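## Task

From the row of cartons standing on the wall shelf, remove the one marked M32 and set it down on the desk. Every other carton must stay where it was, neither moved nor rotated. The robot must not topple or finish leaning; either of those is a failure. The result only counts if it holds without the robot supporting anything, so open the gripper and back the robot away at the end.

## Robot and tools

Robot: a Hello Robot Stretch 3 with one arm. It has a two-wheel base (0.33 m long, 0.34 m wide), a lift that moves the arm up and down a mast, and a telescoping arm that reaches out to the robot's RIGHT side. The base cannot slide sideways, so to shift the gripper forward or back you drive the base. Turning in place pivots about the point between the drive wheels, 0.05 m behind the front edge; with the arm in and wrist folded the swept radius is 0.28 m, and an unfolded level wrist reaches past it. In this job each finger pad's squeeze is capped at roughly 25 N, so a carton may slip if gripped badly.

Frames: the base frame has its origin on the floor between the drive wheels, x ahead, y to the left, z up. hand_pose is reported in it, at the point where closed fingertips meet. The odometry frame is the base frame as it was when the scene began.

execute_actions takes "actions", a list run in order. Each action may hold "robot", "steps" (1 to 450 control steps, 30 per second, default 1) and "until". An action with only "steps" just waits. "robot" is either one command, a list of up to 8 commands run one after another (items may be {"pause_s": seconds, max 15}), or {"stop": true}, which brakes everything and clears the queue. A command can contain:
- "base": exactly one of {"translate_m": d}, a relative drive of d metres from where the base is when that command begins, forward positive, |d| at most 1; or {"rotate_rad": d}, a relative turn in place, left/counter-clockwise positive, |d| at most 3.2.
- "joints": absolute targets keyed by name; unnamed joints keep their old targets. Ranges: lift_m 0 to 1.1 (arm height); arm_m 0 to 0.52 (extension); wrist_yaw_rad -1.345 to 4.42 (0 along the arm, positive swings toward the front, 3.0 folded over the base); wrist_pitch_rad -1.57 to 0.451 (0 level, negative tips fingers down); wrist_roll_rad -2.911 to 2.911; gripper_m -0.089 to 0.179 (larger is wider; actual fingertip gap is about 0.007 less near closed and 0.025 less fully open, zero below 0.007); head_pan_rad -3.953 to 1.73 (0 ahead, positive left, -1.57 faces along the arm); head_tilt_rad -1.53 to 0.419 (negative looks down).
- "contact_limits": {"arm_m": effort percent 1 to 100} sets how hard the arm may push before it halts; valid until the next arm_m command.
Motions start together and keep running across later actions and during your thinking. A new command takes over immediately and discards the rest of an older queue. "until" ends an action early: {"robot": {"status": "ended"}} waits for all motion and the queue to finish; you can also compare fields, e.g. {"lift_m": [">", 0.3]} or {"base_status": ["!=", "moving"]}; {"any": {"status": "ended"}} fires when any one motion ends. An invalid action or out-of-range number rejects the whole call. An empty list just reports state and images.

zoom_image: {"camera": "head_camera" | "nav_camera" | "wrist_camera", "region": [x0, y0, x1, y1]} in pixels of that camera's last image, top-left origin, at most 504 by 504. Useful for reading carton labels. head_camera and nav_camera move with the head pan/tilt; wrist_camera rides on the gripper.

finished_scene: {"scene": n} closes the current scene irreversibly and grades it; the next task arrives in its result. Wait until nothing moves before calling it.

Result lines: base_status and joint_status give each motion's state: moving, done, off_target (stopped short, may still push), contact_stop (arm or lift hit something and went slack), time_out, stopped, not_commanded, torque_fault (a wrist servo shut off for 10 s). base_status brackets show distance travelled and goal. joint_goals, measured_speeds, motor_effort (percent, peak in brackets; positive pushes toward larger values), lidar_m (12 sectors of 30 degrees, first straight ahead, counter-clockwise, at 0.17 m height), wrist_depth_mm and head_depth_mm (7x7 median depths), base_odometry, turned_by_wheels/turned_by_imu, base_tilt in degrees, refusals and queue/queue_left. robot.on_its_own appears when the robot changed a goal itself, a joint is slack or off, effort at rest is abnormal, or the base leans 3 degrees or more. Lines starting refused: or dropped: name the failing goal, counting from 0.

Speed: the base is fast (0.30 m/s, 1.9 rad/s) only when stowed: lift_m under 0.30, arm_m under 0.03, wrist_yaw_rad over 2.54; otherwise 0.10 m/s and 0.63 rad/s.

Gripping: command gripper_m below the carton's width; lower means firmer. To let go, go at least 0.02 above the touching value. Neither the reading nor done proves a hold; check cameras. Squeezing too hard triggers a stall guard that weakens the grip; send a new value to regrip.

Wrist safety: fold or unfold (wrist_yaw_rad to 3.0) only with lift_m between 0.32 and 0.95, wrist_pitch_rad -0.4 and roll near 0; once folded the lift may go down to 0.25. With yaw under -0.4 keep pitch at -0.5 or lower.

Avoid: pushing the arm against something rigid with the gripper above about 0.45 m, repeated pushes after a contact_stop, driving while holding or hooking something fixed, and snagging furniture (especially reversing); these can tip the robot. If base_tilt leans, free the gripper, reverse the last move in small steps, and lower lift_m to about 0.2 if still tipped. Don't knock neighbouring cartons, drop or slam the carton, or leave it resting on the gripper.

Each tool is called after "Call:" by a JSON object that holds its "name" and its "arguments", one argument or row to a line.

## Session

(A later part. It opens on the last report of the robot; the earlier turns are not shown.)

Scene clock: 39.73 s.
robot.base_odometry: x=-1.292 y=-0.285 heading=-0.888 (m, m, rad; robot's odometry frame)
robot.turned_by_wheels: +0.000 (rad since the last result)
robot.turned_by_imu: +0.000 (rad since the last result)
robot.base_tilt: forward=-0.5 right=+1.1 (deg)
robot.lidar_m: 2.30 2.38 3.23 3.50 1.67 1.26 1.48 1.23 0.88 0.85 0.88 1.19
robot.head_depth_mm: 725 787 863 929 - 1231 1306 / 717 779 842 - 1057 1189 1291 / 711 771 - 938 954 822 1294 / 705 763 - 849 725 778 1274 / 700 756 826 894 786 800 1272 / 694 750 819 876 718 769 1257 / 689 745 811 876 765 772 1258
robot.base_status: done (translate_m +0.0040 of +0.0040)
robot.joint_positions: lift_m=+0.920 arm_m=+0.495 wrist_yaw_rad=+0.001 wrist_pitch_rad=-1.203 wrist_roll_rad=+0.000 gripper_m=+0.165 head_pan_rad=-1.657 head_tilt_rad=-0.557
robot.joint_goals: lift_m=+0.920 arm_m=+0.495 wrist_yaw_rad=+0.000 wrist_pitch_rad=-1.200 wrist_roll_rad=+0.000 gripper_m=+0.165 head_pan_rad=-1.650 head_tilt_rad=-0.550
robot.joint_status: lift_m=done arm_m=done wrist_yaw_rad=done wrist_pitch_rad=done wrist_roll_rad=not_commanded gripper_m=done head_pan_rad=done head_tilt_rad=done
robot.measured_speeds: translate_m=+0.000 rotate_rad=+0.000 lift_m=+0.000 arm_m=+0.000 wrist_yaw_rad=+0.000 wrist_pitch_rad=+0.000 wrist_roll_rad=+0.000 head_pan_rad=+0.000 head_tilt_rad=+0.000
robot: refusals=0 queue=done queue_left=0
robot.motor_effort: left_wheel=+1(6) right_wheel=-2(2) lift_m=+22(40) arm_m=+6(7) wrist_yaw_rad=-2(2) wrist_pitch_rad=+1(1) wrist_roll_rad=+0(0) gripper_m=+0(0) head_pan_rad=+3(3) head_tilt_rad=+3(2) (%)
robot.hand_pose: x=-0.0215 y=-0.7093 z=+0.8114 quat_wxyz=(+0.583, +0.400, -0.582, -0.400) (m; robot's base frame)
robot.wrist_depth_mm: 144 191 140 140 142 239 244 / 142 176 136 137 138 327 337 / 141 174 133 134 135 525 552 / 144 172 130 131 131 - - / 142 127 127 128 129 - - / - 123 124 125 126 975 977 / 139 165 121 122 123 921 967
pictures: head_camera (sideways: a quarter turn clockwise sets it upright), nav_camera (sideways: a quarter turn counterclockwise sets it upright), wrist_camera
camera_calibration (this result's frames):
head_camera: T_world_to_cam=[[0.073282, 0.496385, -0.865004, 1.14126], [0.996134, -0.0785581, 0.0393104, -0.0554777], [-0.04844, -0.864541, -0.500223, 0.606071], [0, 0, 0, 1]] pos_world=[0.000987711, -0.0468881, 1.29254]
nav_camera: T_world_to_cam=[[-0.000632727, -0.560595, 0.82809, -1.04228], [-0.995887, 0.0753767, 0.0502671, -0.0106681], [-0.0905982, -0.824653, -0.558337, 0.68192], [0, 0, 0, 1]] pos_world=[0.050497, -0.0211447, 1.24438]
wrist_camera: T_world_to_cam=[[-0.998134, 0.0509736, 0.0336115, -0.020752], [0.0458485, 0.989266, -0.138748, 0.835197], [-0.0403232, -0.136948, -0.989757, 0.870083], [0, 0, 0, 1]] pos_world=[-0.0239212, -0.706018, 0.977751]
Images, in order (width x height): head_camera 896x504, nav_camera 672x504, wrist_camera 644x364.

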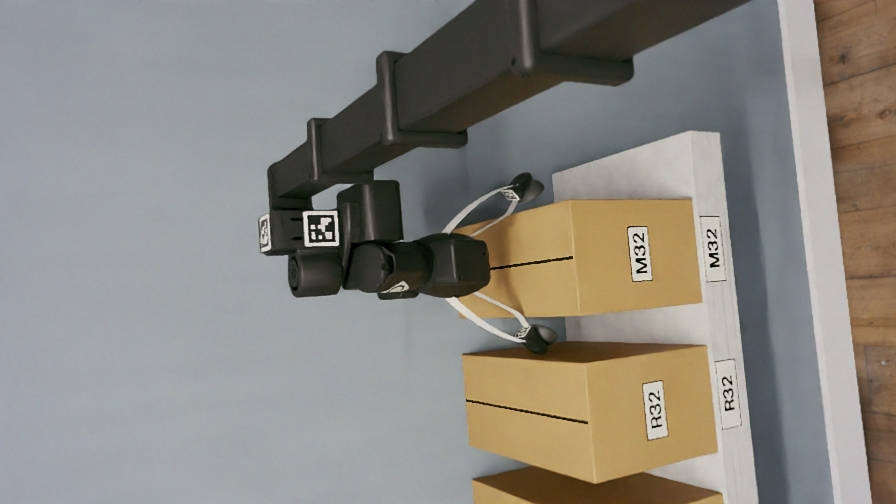

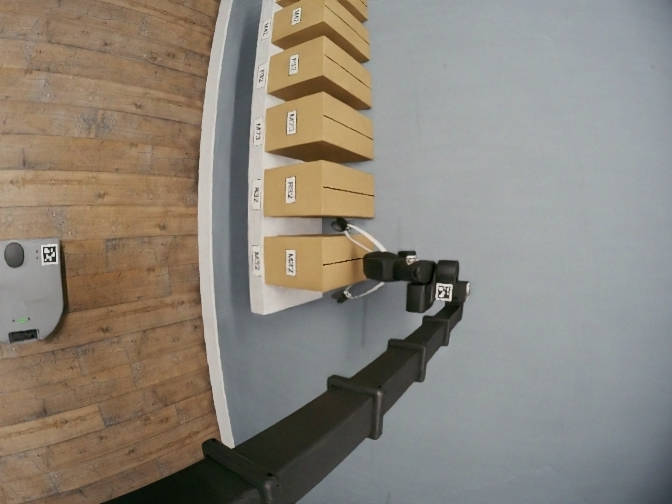

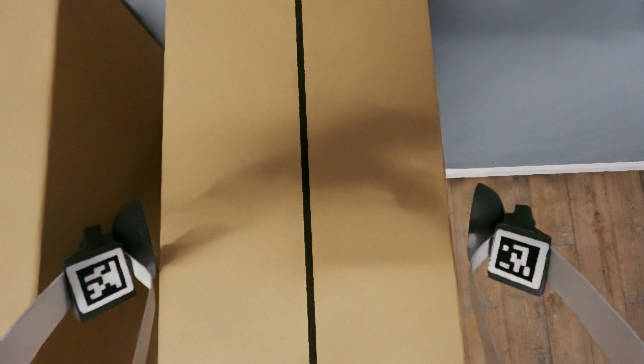

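Call:
{"name": "execute_actions", "arguments": {
  "actions": [
    {"robot":[{"base":{"translate_m":0.002},"joints":{"lift_m":0.903}},{"joints":{"gripper_m":0.05}},{"joints":{"lift_m":0.93}}],"steps":450,"until":{"robot":{"status":"ended"}}}
  ]
}}

Scene clock: 43.30 s.
robot.base_odometry: x=-1.291 y=-0.286 heading=-0.888 (m, m, rad; robot's odometry frame)
robot.turned_by_wheels: +0.000 (rad since the last result)
robot.turned_by_imu: -0.001 (rad since the last result)
robot.base_tilt: forward=-0.5 right=+1.1 (deg)
robot.lidar_m: 2.30 2.37 3.23 3.51 1.67 1.26 1.48 1.22 0.88 0.85 0.88 1.19
robot.head_depth_mm: 723 787 861 - - 1226 1304 / 717 779 837 - 1051 1190 1295 / 712 771 - 930 939 821 1287 / 706 763 - 838 712 780 1277 / 700 757 828 893 773 799 1275 / 693 752 819 874 717 767 1258 / 687 745 808 874 772 770 1258
robot.base_status: done (translate_m +0.0020 of +0.0020)
robot.joint_positions: lift_m=+0.930 arm_m=+0.495 wrist_yaw_rad=+0.001 wrist_pitch_rad=-1.205 wrist_roll_rad=+0.000 gripper_m=+0.113 head_pan_rad=-1.657 head_tilt_rad=-0.556
robot.joint_goals: lift_m=+0.930 arm_m=+0.495 wrist_yaw_rad=+0.000 wrist_pitch_rad=-1.200 wrist_roll_rad=+0.000 gripper_m=+0.050 head_pan_rad=-1.650 head_tilt_rad=-0.550
robot.joint_status: lift_m=done arm_m=done wrist_yaw_rad=done wrist_pitch_rad=done wrist_roll_rad=not_commanded gripper_m=off_target head_pan_rad=done head_tilt_rad=done
robot.measured_speeds: translate_m=+0.000 rotate_rad=+0.000 lift_m=+0.000 arm_m=+0.000 wrist_yaw_rad=+0.000 wrist_pitch_rad=+0.000 wrist_roll_rad=+0.000 head_pan_rad=+0.000 head_tilt_rad=+0.000
robot: refusals=0 queue=done queue_left=0
robot.motor_effort: left_wheel=+0(5) right_wheel=-1(4) lift_m=+42(43) arm_m=+5(5) wrist_yaw_rad=-2(2) wrist_pitch_rad=+2(6) wrist_roll_rad=+0(0) gripper_m=-99(98) head_pan_rad=+3(3) head_tilt_rad=+2(2) (%)
robot.hand_pose: x=-0.0215 y=-0.7087 z=+0.8203 quat_wxyz=(+0.583, +0.401, -0.582, -0.401) (m; robot's base frame)
robot.wrist_depth_mm: 147 187 146 146 148 241 247 / 144 184 139 139 143 331 341 / 141 183 133 133 135 529 557 / 139 174 128 129 130 - - / 135 124 123 123 124 - - / 132 120 119 119 120 959 - / 137 163 115 115 116 968 938
pictures: head_camera (sideways: a quarter turn clockwise sets it upright), nav_camera (sideways: a quarter turn counterclockwise sets it upright), wrist_camera
camera_calibration (this result's frames):
head_camera: T_world_to_cam=[[0.0732391, 0.495879, -0.865298, 1.14164], [0.996136, -0.0785367, 0.039306, -0.0554721], [-0.0484665, -0.864833, -0.499715, 0.60541], [0, 0, 0, 1]] pos_world=[0.000987168, -0.0468936, 1.29257]
nav_camera: T_world_to_cam=[[-0.000591821, -0.560111, 0.828418, -1.04271], [-0.995885, 0.0754076, 0.0502732, -0.0106762], [-0.0906276, -0.824979, -0.55785, 0.681288], [0, 0, 0, 1]] pos_world=[0.0504941, -0.0211784, 1.24439]
wrist_camera: T_world_to_cam=[[-0.998134, 0.0508961, 0.0337311, -0.0212334], [0.0458476, 0.989581, -0.136484, 0.834285], [-0.0403261, -0.134682, -0.990068, 0.880877], [0, 0, 0, 1]] pos_world=[-0.0239214, -0.705873, 0.986711]
Images, in order (width x height): head_camera 896x504, nav_camera 672x504, wrist_camera 644x364.

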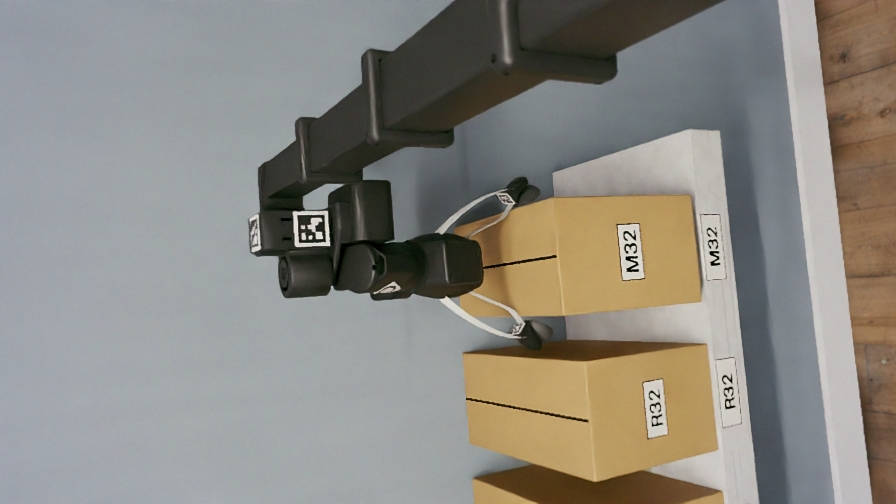

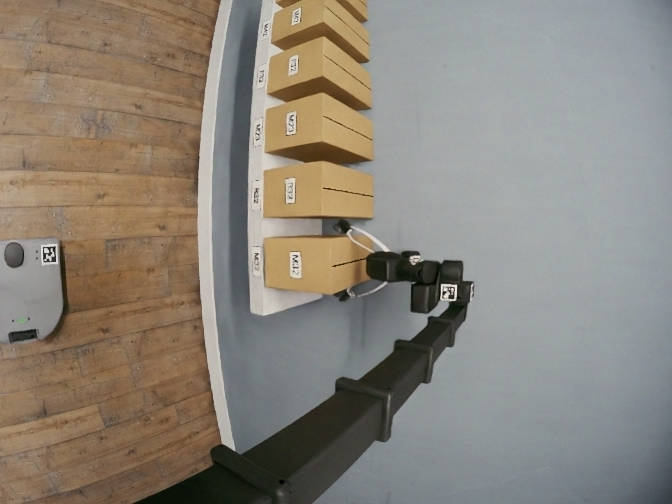

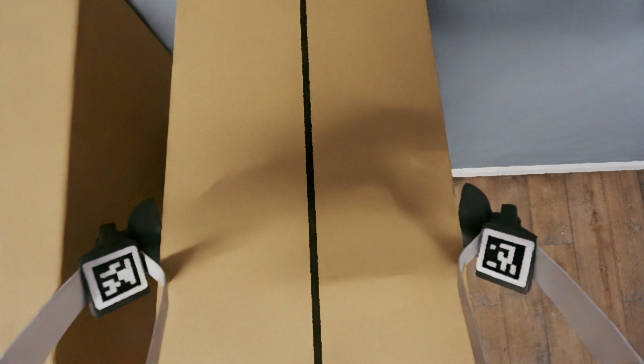

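Call:
{"name": "execute_actions", "arguments": {
  "actions": [
    {"robot":[{"joints":{"lift_m":0.917}},{"joints":{"gripper_m":0.165}},{"joints":{"arm_m":0.52}},{"joints":{"gripper_m":0.09}},{"joints":{"lift_m":0.945}}],"steps":450,"until":{"robot":{"status":"ended"}}}
  ]
}}

Scene clock: 49.40 s.
robot.base_odometry: x=-1.291 y=-0.286 heading=-0.888 (m, m, rad; robot's odometry frame)
robot.turned_by_wheels: +0.000 (rad since the last result)
robot.turned_by_imu: -0.001 (rad since the last result)
robot.base_tilt: forward=-0.4 right=+1.0 (deg)
robot.lidar_m: 2.29 2.38 3.23 3.50 1.68 1.26 1.48 1.22 0.89 0.85 0.88 1.19
robot.head_depth_mm: 724 785 857 - - 1208 1300 / 718 781 831 964 1051 1189 1291 / 712 766 868 929 970 821 1285 / 704 758 - 842 721 785 1280 / 697 757 827 882 782 800 1269 / 694 751 819 875 717 767 1258 / 686 744 811 876 773 770 1258
robot.base_status: done (translate_m +0.0020 of +0.0020)
robot.joint_positions: lift_m=+0.945 arm_m=+0.520 wrist_yaw_rad=+0.001 wrist_pitch_rad=-1.205 wrist_roll_rad=-0.002 gripper_m=+0.106 head_pan_rad=-1.657 head_tilt_rad=-0.556
robot.joint_goals: lift_m=+0.945 arm_m=+0.520 wrist_yaw_rad=+0.000 wrist_pitch_rad=-1.200 wrist_roll_rad=-0.002 gripper_m=+0.090 head_pan_rad=-1.650 head_tilt_rad=-0.550
robot.joint_status: lift_m=done arm_m=done wrist_yaw_rad=done wrist_pitch_rad=done wrist_roll_rad=not_commanded gripper_m=off_target head_pan_rad=done head_tilt_rad=done
robot.measured_speeds: translate_m=+0.000 rotate_rad=+0.000 lift_m=+0.000 arm_m=+0.000 wrist_yaw_rad=+0.000 wrist_pitch_rad=+0.000 wrist_roll_rad=+0.000 head_pan_rad=+0.000 head_tilt_rad=+0.000
robot: refusals=0 queue=done queue_left=0
robot.motor_effort: left_wheel=+1(2) right_wheel=-2(3) lift_m=+43(45) arm_m=+5(7) wrist_yaw_rad=-2(2) wrist_pitch_rad=+1(3) wrist_roll_rad=+2(4) gripper_m=-100(98) head_pan_rad=+3(3) head_tilt_rad=+2(2) (%)
robot.hand_pose: x=-0.0215 y=-0.7337 z=+0.8353 quat_wxyz=(+0.584, +0.402, -0.581, -0.400) (m; robot's base frame)
robot.wrist_depth_mm: 163 173 138 139 140 198 202 / 158 185 136 137 138 271 280 / 155 183 133 135 136 439 451 / 152 181 131 132 133 - - / 148 157 129 130 131 - - / 145 - 127 128 129 981 - / - 175 125 126 127 980 969
pictures: head_camera (sideways: a quarter turn clockwise sets it upright), nav_camera (sideways: a quarter turn counterclockwise sets it upright), wrist_camera
camera_calibration (this result's frames):
head_camera: T_world_to_cam=[[0.0732158, 0.495627, -0.865444, 1.14183], [0.996137, -0.0785221, 0.0393039, -0.0554693], [-0.0484764, -0.864979, -0.499462, 0.605081], [0, 0, 0, 1]] pos_world=[0.000987079, -0.0468963, 1.29259]
nav_camera: T_world_to_cam=[[-0.000569227, -0.559869, 0.828581, -1.04292], [-0.995884, 0.0754192, 0.0502763, -0.0106802], [-0.0906391, -0.825142, -0.557607, 0.680972], [0, 0, 0, 1]] pos_world=[0.0504927, -0.021195, 1.2444]
wrist_camera: T_world_to_cam=[[-0.998223, 0.0484698, 0.0346561, -0.0230221], [0.0433111, 0.989674, -0.136634, 0.861218], [-0.0409209, -0.134891, -0.990015, 0.892162], [0, 0, 0, 1]] pos_world=[-0.0237734, -0.730865, 1.00172]
Images, in order (width x height): head_camera 896x504, nav_camera 672x504, wrist_camera 644x364.

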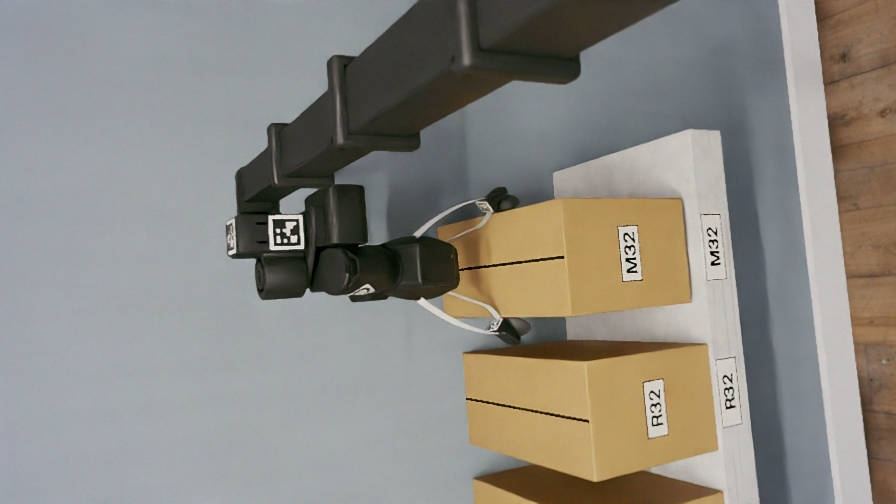

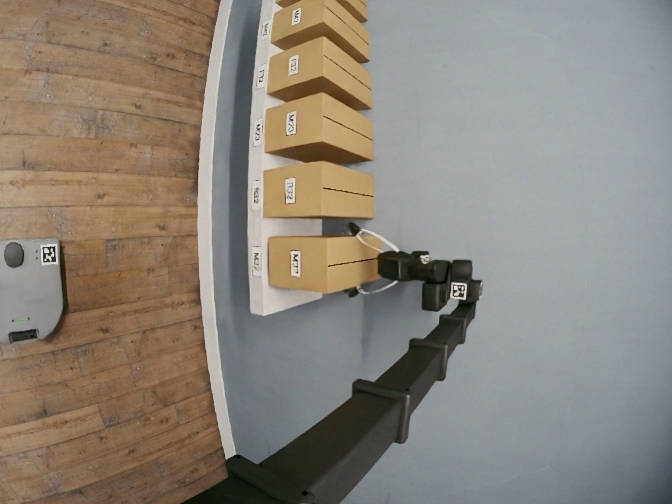

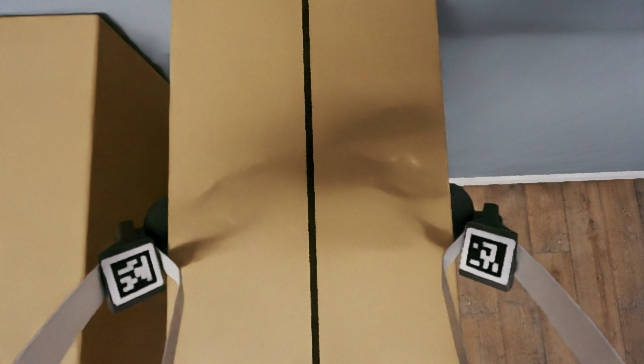

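Call:
{"name": "execute_actions", "arguments": {
  "actions": [
    {"robot":[{"base":{"translate_m":-0.02},"joints":{"lift_m":0.96}},{"joints":{"arm_m":0.46}}],"steps":450,"until":{"robot":{"status":"ended"}}},
    {"steps":45}
  ]
}}

Scene clock: 53.87 s.
robot.base_odometry: x=-1.304 y=-0.271 heading=-0.888 (m, m, rad; robot's odometry frame)
robot.turned_by_wheels: +0.000 (rad since the last result)
robot.turned_by_imu: -0.001 (rad since the last result)
robot.base_tilt: forward=-0.5 right=+1.0 (deg)
robot.lidar_m: 2.32 2.39 3.26 3.56 1.66 1.25 1.46 1.23 0.88 0.85 0.88 1.19
robot.head_depth_mm: 723 787 846 - 1098 1207 1301 / 716 781 - 965 1051 1189 1297 / 711 766 868 931 994 812 1292 / 705 758 - 778 652 708 1271 / 700 757 826 895 884 806 1273 / 695 751 819 880 732 768 1259 / 689 744 811 875 712 771 1256
robot.base_status: done (translate_m -0.0200 of -0.0200)
robot.joint_positions: lift_m=+0.960 arm_m=+0.460 wrist_yaw_rad=+0.001 wrist_pitch_rad=-1.206 wrist_roll_rad=-0.002 gripper_m=+0.091 head_pan_rad=-1.657 head_tilt_rad=-0.556
robot.joint_goals: lift_m=+0.960 arm_m=+0.460 wrist_yaw_rad=+0.000 wrist_pitch_rad=-1.200 wrist_roll_rad=-0.002 gripper_m=+0.090 head_pan_rad=-1.650 head_tilt_rad=-0.550
robot.joint_status: lift_m=done arm_m=done wrist_yaw_rad=done wrist_pitch_rad=done wrist_roll_rad=not_commanded gripper_m=off_target head_pan_rad=done head_tilt_rad=done
robot.measured_speeds: translate_m=+0.000 rotate_rad=+0.000 lift_m=+0.000 arm_m=+0.000 wrist_yaw_rad=+0.000 wrist_pitch_rad=+0.000 wrist_roll_rad=+0.000 head_pan_rad=+0.000 head_tilt_rad=+0.000
robot: refusals=0 queue=done queue_left=0
robot.motor_effort: left_wheel=+1(4) right_wheel=-1(7) lift_m=+43(44) arm_m=-4(4) wrist_yaw_rad=-2(2) wrist_pitch_rad=+2(2) wrist_roll_rad=+2(2) gripper_m=-59(99) head_pan_rad=+3(3) head_tilt_rad=+1(2) (%)
robot.hand_pose: x=-0.0215 y=-0.6744 z=+0.8503 quat_wxyz=(+0.584, +0.402, -0.581, -0.400) (m; robot's base frame)
robot.wrist_depth_mm: 178 221 138 139 140 297 304 / 174 218 136 137 138 409 421 / 171 214 134 134 136 659 696 / 168 214 132 132 134 - - / 164 186 129 130 131 - - / 161 - 128 128 129 972 - / - 222 125 126 127 996 994
pictures: head_camera (sideways: a quarter turn clockwise sets it upright), nav_camera (sideways: a quarter turn counterclockwise sets it upright), wrist_camera
camera_calibration (this result's frames):
head_camera: T_world_to_cam=[[0.0732164, 0.495627, -0.865444, 1.14183], [0.996137, -0.0785233, 0.0393039, -0.0554693], [-0.0484775, -0.864979, -0.499462, 0.605081], [0, 0, 0, 1]] pos_world=[0.000987023, -0.0468963, 1.29259]
nav_camera: T_world_to_cam=[[-0.000569898, -0.559869, 0.828581, -1.04292], [-0.995884, 0.0754204, 0.0502763, -0.0106802], [-0.0906401, -0.825141, -0.557607, 0.680972], [0, 0, 0, 1]] pos_world=[0.0504927, -0.0211951, 1.2444]
wrist_camera: T_world_to_cam=[[-0.998223, 0.048446, 0.0346906, -0.0264638], [0.0433112, 0.989769, -0.135948, 0.803979], [-0.0409218, -0.134204, -0.990108, 0.915516], [0, 0, 0, 1]] pos_world=[-0.0237735, -0.671606, 1.01668]
Images, in order (width x height): head_camera 896x504, nav_camera 672x504, wrist_camera 644x364.

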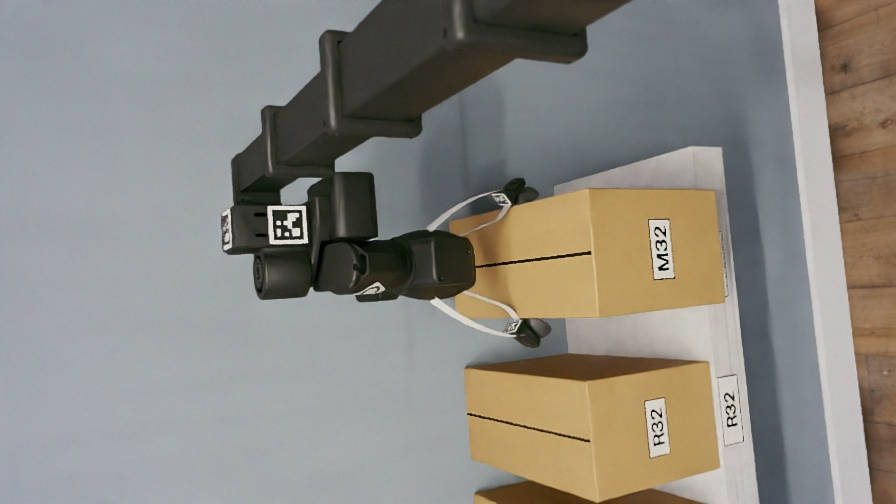

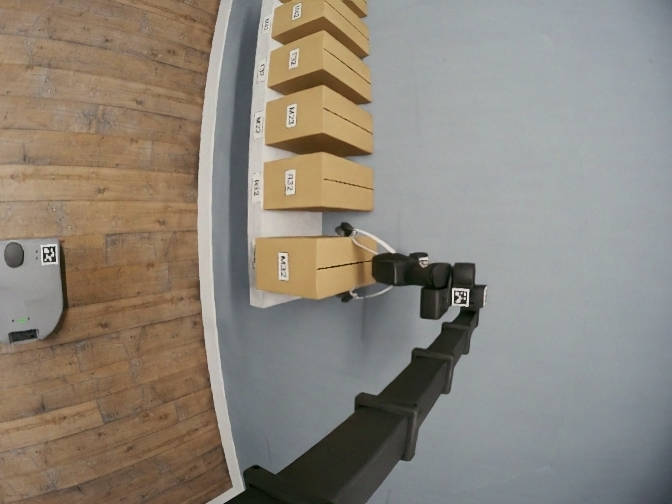

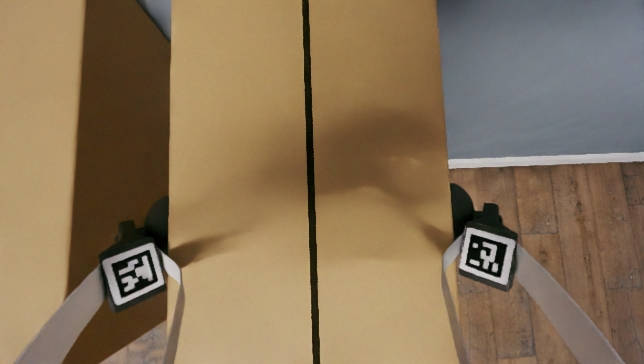

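Call:
{"name": "execute_actions", "arguments": {
  "actions": [
    {"robot":[{"joints":{"arm_m":0.12,"gripper_m":0.08}},{"base":{"rotate_rad":1.571},"joints":{"lift_m":1.05}},{"base":{"translate_m":1}}],"steps":450,"until":{"robot":{"translate_m":[">",0.85]}}},
    {"steps":450,"until":{"robot":{"translate_m":[">",0.85]}}},
    {"robot":{"base":{"translate_m":1}},"steps":450,"until":{"robot":{"translate_m":[">",0.9]}}},
    {"robot":[{"base":{"translate_m":0.9}},{"base":{"rotate_rad":1.571},"joints":{"head_pan_rad":-1.2,"head_tilt_rad":-0.8}}],"steps":450,"until":{"robot":{"status":"ended"}}}
  ]
}}

Scene clock: 92.10 s.
robot.base_odometry: x=+0.755 y=+1.404 heading=+2.254 (m, m, rad; robot's odometry frame)
robot.turned_by_wheels: +3.142 (rad since the last result)
robot.turned_by_imu: +3.153 (rad since the last result)
robot.base_tilt: forward=-0.5 right=+0.9 (deg)
robot.lidar_m: 1.48 1.33 1.73 3.52 3.25 2.38 2.28 1.81 1.10 1.27 0.93 1.53
robot.head_depth_mm: 1072 1192 1032 466 381 330 352 / 1104 1222 1038 830 393 332 388 / 1146 1265 1050 834 747 1353 1160 / 1184 1300 1061 843 1474 1356 1185 / 1226 1353 1065 846 1447 1356 1193 / 1272 1452 1073 849 1568 1369 1199 / 1320 1519 1735 854 1608 1382 1199
robot.base_status: done (rotate_rad +1.5709 of +1.5710)
robot.joint_positions: lift_m=+1.050 arm_m=+0.120 wrist_yaw_rad=+0.001 wrist_pitch_rad=-1.206 wrist_roll_rad=-0.002 gripper_m=+0.090 head_pan_rad=-1.207 head_tilt_rad=-0.790
robot.joint_goals: lift_m=+1.050 arm_m=+0.120 wrist_yaw_rad=+0.000 wrist_pitch_rad=-1.200 wrist_roll_rad=-0.002 gripper_m=+0.089 head_pan_rad=-1.200 head_tilt_rad=-0.800
robot.joint_status: lift_m=done arm_m=done wrist_yaw_rad=done wrist_pitch_rad=done wrist_roll_rad=not_commanded gripper_m=off_target head_pan_rad=done head_tilt_rad=done
robot.measured_speeds: translate_m=+0.000 rotate_rad=+0.000 lift_m=+0.000 arm_m=+0.000 wrist_yaw_rad=+0.000 wrist_pitch_rad=+0.000 wrist_roll_rad=+0.000 head_pan_rad=+0.000 head_tilt_rad=+0.000
robot: refusals=0 queue=done queue_left=0
robot.on_its_own: gripper_m is held at +0.089, not at your +0.080, by its stall guard, which is not easing now
robot.motor_effort: left_wheel=-2(6) right_wheel=+2(7) lift_m=+43(43) arm_m=-4(4) wrist_yaw_rad=-2(2) wrist_pitch_rad=+2(2) wrist_roll_rad=+2(2) gripper_m=-60(98) head_pan_rad=+2(27) head_tilt_rad=-3(16) (%)
robot.hand_pose: x=-0.0215 y=-0.3343 z=+0.9403 quat_wxyz=(+0.583, +0.402, -0.581, -0.401) (m; robot's base frame)
robot.wrist_depth_mm: 408 407 138 139 140 419 427 / 399 396 135 137 138 417 419 / 401 404 134 134 136 - - / - - 131 132 134 - - / - - 129 130 132 - - / - - 127 128 129 - - / - - 125 127 127 - -
pictures: head_camera (sideways: a quarter turn clockwise sets it upright), nav_camera (sideways: a quarter turn counterclockwise sets it upright), wrist_camera
camera_calibration (this result's frames):
head_camera: T_world_to_cam=[[-0.216243, 0.653082, -0.725757, 0.961497], [0.934461, 0.353817, 0.0399588, -0.0559336], [0.282881, -0.669551, -0.68679, 0.846758], [0, 0, 0, 1]] pos_world=[0.0206528, -0.0411981, 1.28159]
nav_camera: T_world_to_cam=[[0.305994, -0.669866, 0.676497, -0.846563], [-0.925515, -0.37585, 0.0464633, -0.00613048], [0.223138, -0.640325, -0.734978, 0.909777], [0, 0, 0, 1]] pos_world=[0.0503635, 0.0131658, 1.24165]
wrist_camera: T_world_to_cam=[[-0.998224, 0.0484047, 0.0347206, -0.0461036], [0.0432819, 0.989822, -0.135568, 0.479255], [-0.0409293, -0.133825, -0.990159, 1.05042], [0, 0, 0, 1]] pos_world=[-0.0237718, -0.331573, 1.10665]
Images, in order (width x height): head_camera 896x504, nav_camera 672x504, wrist_camera 644x364.

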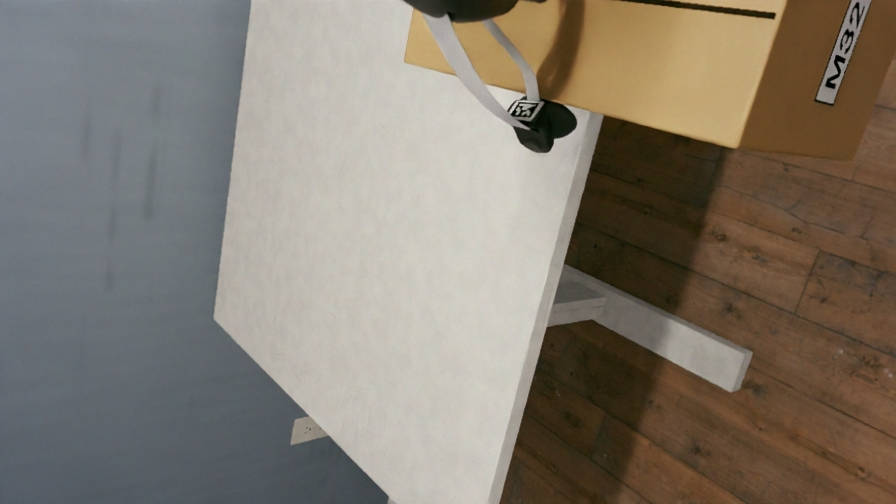

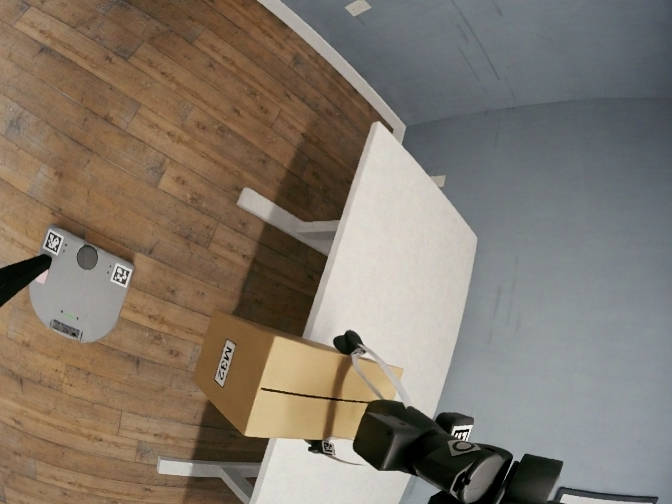

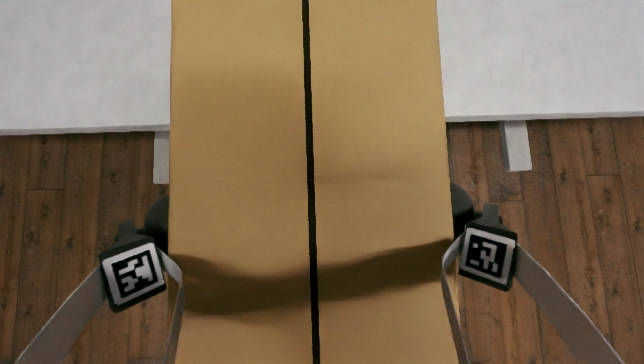

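Call:
{"name": "execute_actions", "arguments": {
  "actions": [
    {"robot":[{"joints":{"arm_m":0.48,"lift_m":1.02,"head_pan_rad":-1.5}},{"joints":{"lift_m":0.98}}],"steps":450,"until":{"robot":{"status":"ended"}}}
  ]
}}

Scene clock: 97.03 s.
robot.base_odometry: x=+0.755 y=+1.404 heading=+2.254 (m, m, rad; robot's odometry frame)
robot.turned_by_wheels: +0.000 (rad since the last result)
robot.turned_by_imu: -0.001 (rad since the last result)
robot.base_tilt: forward=-0.4 right=+0.9 (deg)
robot.lidar_m: 1.48 1.32 1.73 3.51 3.29 2.38 2.28 1.81 1.10 1.27 0.93 1.53
robot.head_depth_mm: - 1208 1035 824 721 1340 1174 / - 1220 776 735 725 1345 1176 / 1099 1222 709 684 728 1355 1184 / 1104 1238 1057 815 748 1363 1184 / 1114 1250 1065 844 753 1361 1191 / 1124 1259 1070 847 758 1368 1195 / 1128 1272 1080 854 763 1353 1196
robot.base_status: done (rotate_rad +1.5709 of +1.5710)
robot.joint_positions: lift_m=+0.980 arm_m=+0.480 wrist_yaw_rad=+0.001 wrist_pitch_rad=-1.205 wrist_roll_rad=-0.001 gripper_m=+0.090 head_pan_rad=-1.493 head_tilt_rad=-0.790
robot.joint_goals: lift_m=+0.980 arm_m=+0.480 wrist_yaw_rad=+0.000 wrist_pitch_rad=-1.200 wrist_roll_rad=-0.001 gripper_m=+0.089 head_pan_rad=-1.500 head_tilt_rad=-0.800
robot.joint_status: lift_m=done arm_m=done wrist_yaw_rad=done wrist_pitch_rad=done wrist_roll_rad=not_commanded gripper_m=off_target head_pan_rad=done head_tilt_rad=done
robot.measured_speeds: translate_m=+0.000 rotate_rad=+0.000 lift_m=+0.000 arm_m=+0.000 wrist_yaw_rad=+0.000 wrist_pitch_rad=+0.000 wrist_roll_rad=+0.000 head_pan_rad=+0.000 head_tilt_rad=+0.000
robot: refusals=0 queue=done queue_left=0
robot.on_its_own: gripper_m is held at +0.089, not at your +0.080, by its stall guard, which is not easing now
robot.motor_effort: left_wheel=-2(2) right_wheel=+1(1) lift_m=+22(45) arm_m=+6(6) wrist_yaw_rad=-2(2) wrist_pitch_rad=+2(2) wrist_roll_rad=+1(2) gripper_m=-59(60) head_pan_rad=-3(24) head_tilt_rad=-3(3) (%)
robot.hand_pose: x=-0.0215 y=-0.6936 z=+0.8712 quat_wxyz=(+0.583, +0.402, -0.582, -0.401) (m; robot's base frame)
robot.wrist_depth_mm: 331 333 141 143 144 347 351 / 324 326 138 139 141 342 341 / 320 318 136 136 137 330 334 / 312 315 133 133 134 325 328 / 304 307 129 130 132 316 320 / 297 - 127 128 129 305 312 / 291 290 124 126 126 303 306
pictures: head_camera (sideways: a quarter turn clockwise sets it upright), nav_camera (sideways: a quarter turn counterclockwise sets it upright), wrist_camera
camera_calibration (this result's frames):
head_camera: T_world_to_cam=[[-0.0230631, 0.687764, -0.725568, 0.960072], [0.99634, 0.0755654, 0.0399583, -0.0563104], [0.0823097, -0.721991, -0.686989, 0.848241], [0, 0, 0, 1]] pos_world=[0.00842801, -0.0436252, 1.28158]
nav_camera: T_world_to_cam=[[0.104422, -0.729193, 0.676295, -0.84507], [-0.993977, -0.0992525, 0.0464572, -0.00570499], [0.0332476, -0.677072, -0.735165, 0.911178], [0, 0, 0, 1]] pos_world=[0.0522786, 0.000148899, 1.24165]
wrist_camera: T_world_to_cam=[[-0.99818, 0.0495991, 0.0342951, -0.0251209], [0.0445016, 0.989696, -0.136095, 0.82597], [-0.0406919, -0.134322, -0.990102, 0.933554], [0, 0, 0, 1]] pos_world=[-0.0238441, -0.690817, 1.03759]
Images, in order (width x height): head_camera 896x504, nav_camera 672x504, wrist_camera 644x364.

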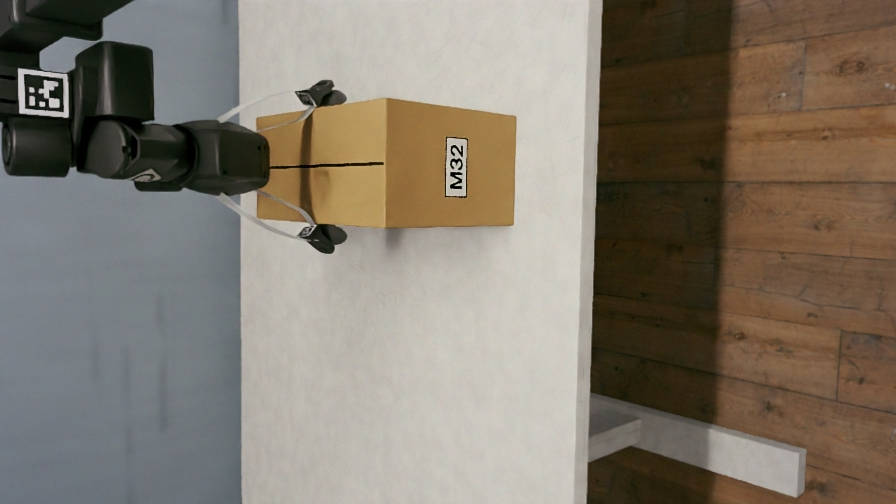

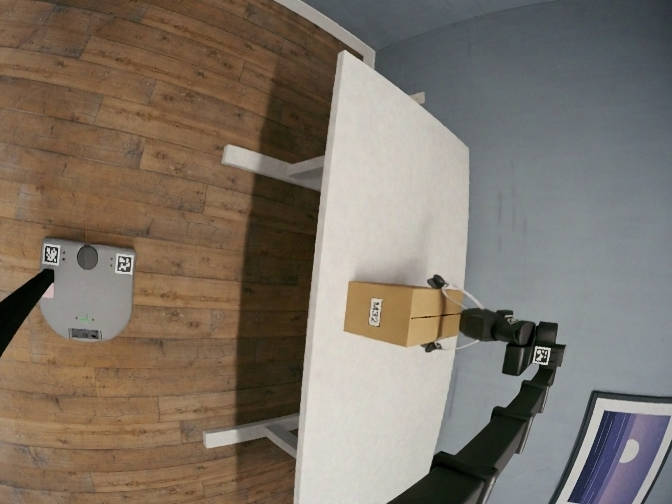

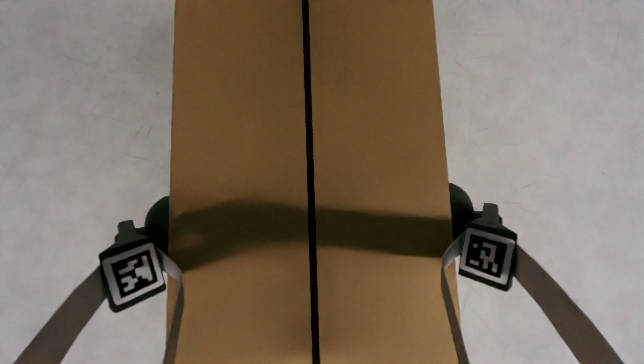

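It has levelled out on the desk.

Call:
{"name": "execute_actions", "arguments": {
  "actions": [
    {"robot":[{"joints":{"gripper_m":0.17}},{"joints":{"lift_m":1.05}},{"joints":{"arm_m":0.05}}],"steps":450,"until":{"robot":{"status":"ended"}}}
  ]
}}

Scene clock: 103.77 s.
robot.base_odometry: x=+0.755 y=+1.404 heading=+2.254 (m, m, rad; robot's odometry frame)
robot.turned_by_wheels: +0.000 (rad since the last result)
robot.turned_by_imu: -0.001 (rad since the last result)
robot.base_tilt: forward=-0.4 right=+1.0 (deg)
robot.lidar_m: 1.47 1.33 1.73 3.51 3.27 2.38 2.28 1.80 1.10 1.27 0.92 1.53
robot.head_depth_mm: - - - - - 1315 1175 / - - - - - 1312 1173 / 1099 1229 769 695 1473 1351 1184 / 1103 1242 1055 816 755 1359 1182 / 1113 1250 1063 845 736 1361 1191 / 1122 1263 1071 849 759 1364 1190 / 1127 1272 1078 854 763 1347 1194
robot.base_status: done (rotate_rad +1.5709 of +1.5710)
robot.joint_positions: lift_m=+1.050 arm_m=+0.050 wrist_yaw_rad=+0.001 wrist_pitch_rad=-1.205 wrist_roll_rad=-0.001 gripper_m=+0.170 head_pan_rad=-1.493 head_tilt_rad=-0.790
robot.joint_goals: lift_m=+1.050 arm_m=+0.050 wrist_yaw_rad=+0.000 wrist_pitch_rad=-1.200 wrist_roll_rad=-0.001 gripper_m=+0.170 head_pan_rad=-1.500 head_tilt_rad=-0.800
robot.joint_status: lift_m=done arm_m=done wrist_yaw_rad=done wrist_pitch_rad=done wrist_roll_rad=not_commanded gripper_m=off_target head_pan_rad=done head_tilt_rad=done
robot.measured_speeds: translate_m=+0.000 rotate_rad=+0.000 lift_m=+0.000 arm_m=+0.000 wrist_yaw_rad=+0.000 wrist_pitch_rad=+0.000 wrist_roll_rad=+0.000 head_pan_rad=+0.000 head_tilt_rad=+0.000
robot: refusals=0 queue=done queue_left=0
robot.motor_effort: left_wheel=-2(2) right_wheel=+2(2) lift_m=+42(44) arm_m=-3(3) wrist_yaw_rad=-2(2) wrist_pitch_rad=+2(2) wrist_roll_rad=+1(1) gripper_m=+1(100) head_pan_rad=-3(3) head_tilt_rad=-3(3) (%)
robot.hand_pose: x=-0.0215 y=-0.2644 z=+0.9404 quat_wxyz=(+0.583, +0.401, -0.582, -0.401) (m; robot's base frame)
robot.wrist_depth_mm: 407 416 413 417 420 429 431 / 413 414 424 - - - - / - - - - - - - / - - - - - - - / - - - - - - - / - - - - - - - / - - - - - - -
pictures: head_camera (sideways: a quarter turn clockwise sets it upright), nav_camera (sideways: a quarter turn counterclockwise sets it upright), wrist_camera
camera_calibration (this result's frames):
head_camera: T_world_to_cam=[[-0.0230643, 0.687778, -0.725555, 0.960054], [0.99634, 0.0755647, 0.0399583, -0.0563103], [0.0823088, -0.721977, -0.687004, 0.84826], [0, 0, 0, 1]] pos_world=[0.00842798, -0.0436248, 1.28158]
nav_camera: T_world_to_cam=[[0.104423, -0.729206, 0.67628, -0.845051], [-0.993977, -0.0992535, 0.0464568, -0.00570444], [0.0332466, -0.677058, -0.735178, 0.911195], [0, 0, 0, 1]] pos_world=[0.0522785, 0.000150068, 1.24165]
wrist_camera: T_world_to_cam=[[-0.998181, 0.0495941, 0.0342917, -0.0487768], [0.0444926, 0.989681, -0.136205, 0.410733], [-0.0406928, -0.134431, -0.990087, 1.05962], [0, 0, 0, 1]] pos_world=[-0.0238435, -0.261629, 1.10674]
Images, in order (width x height): head_camera 896x504, nav_camera 672x504, wrist_camera 644x364.

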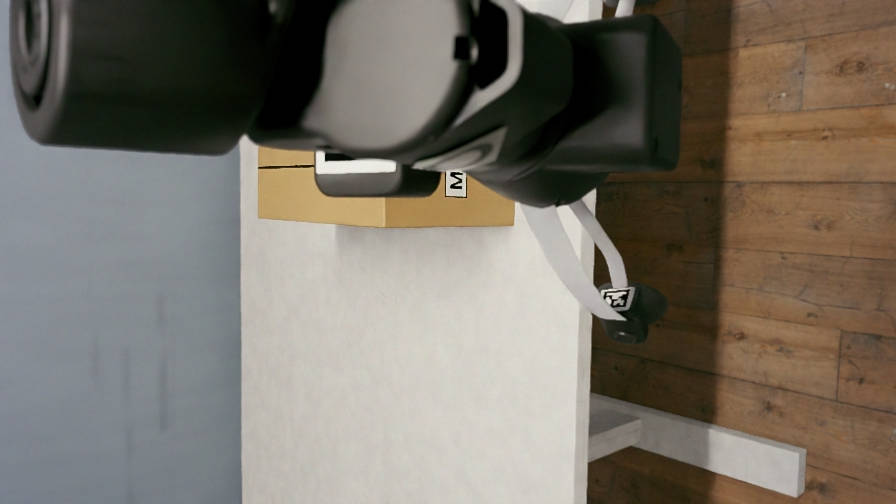

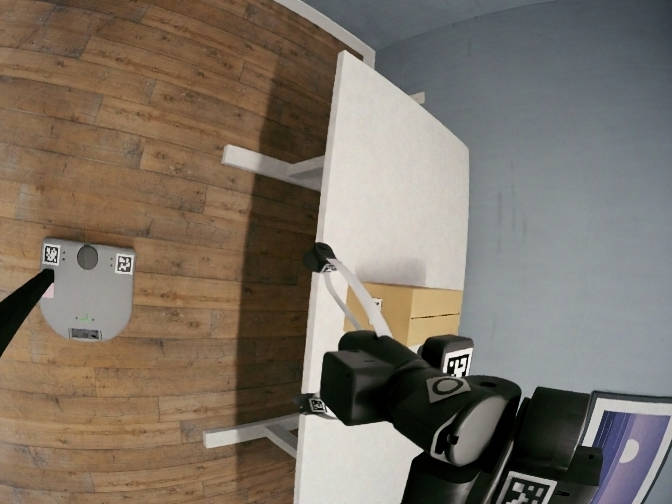

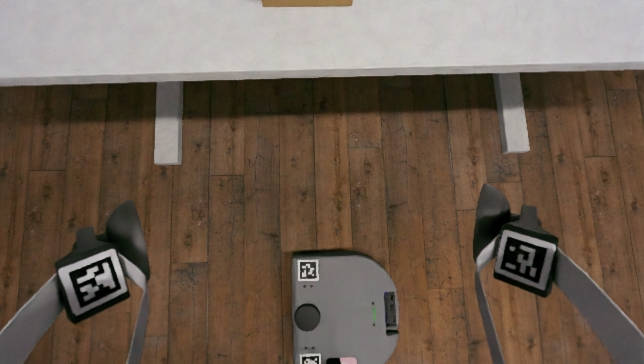

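Call:
{"name": "finished_scene", "arguments": {
  "scene": 1
}}

The scene is finished: the task was done.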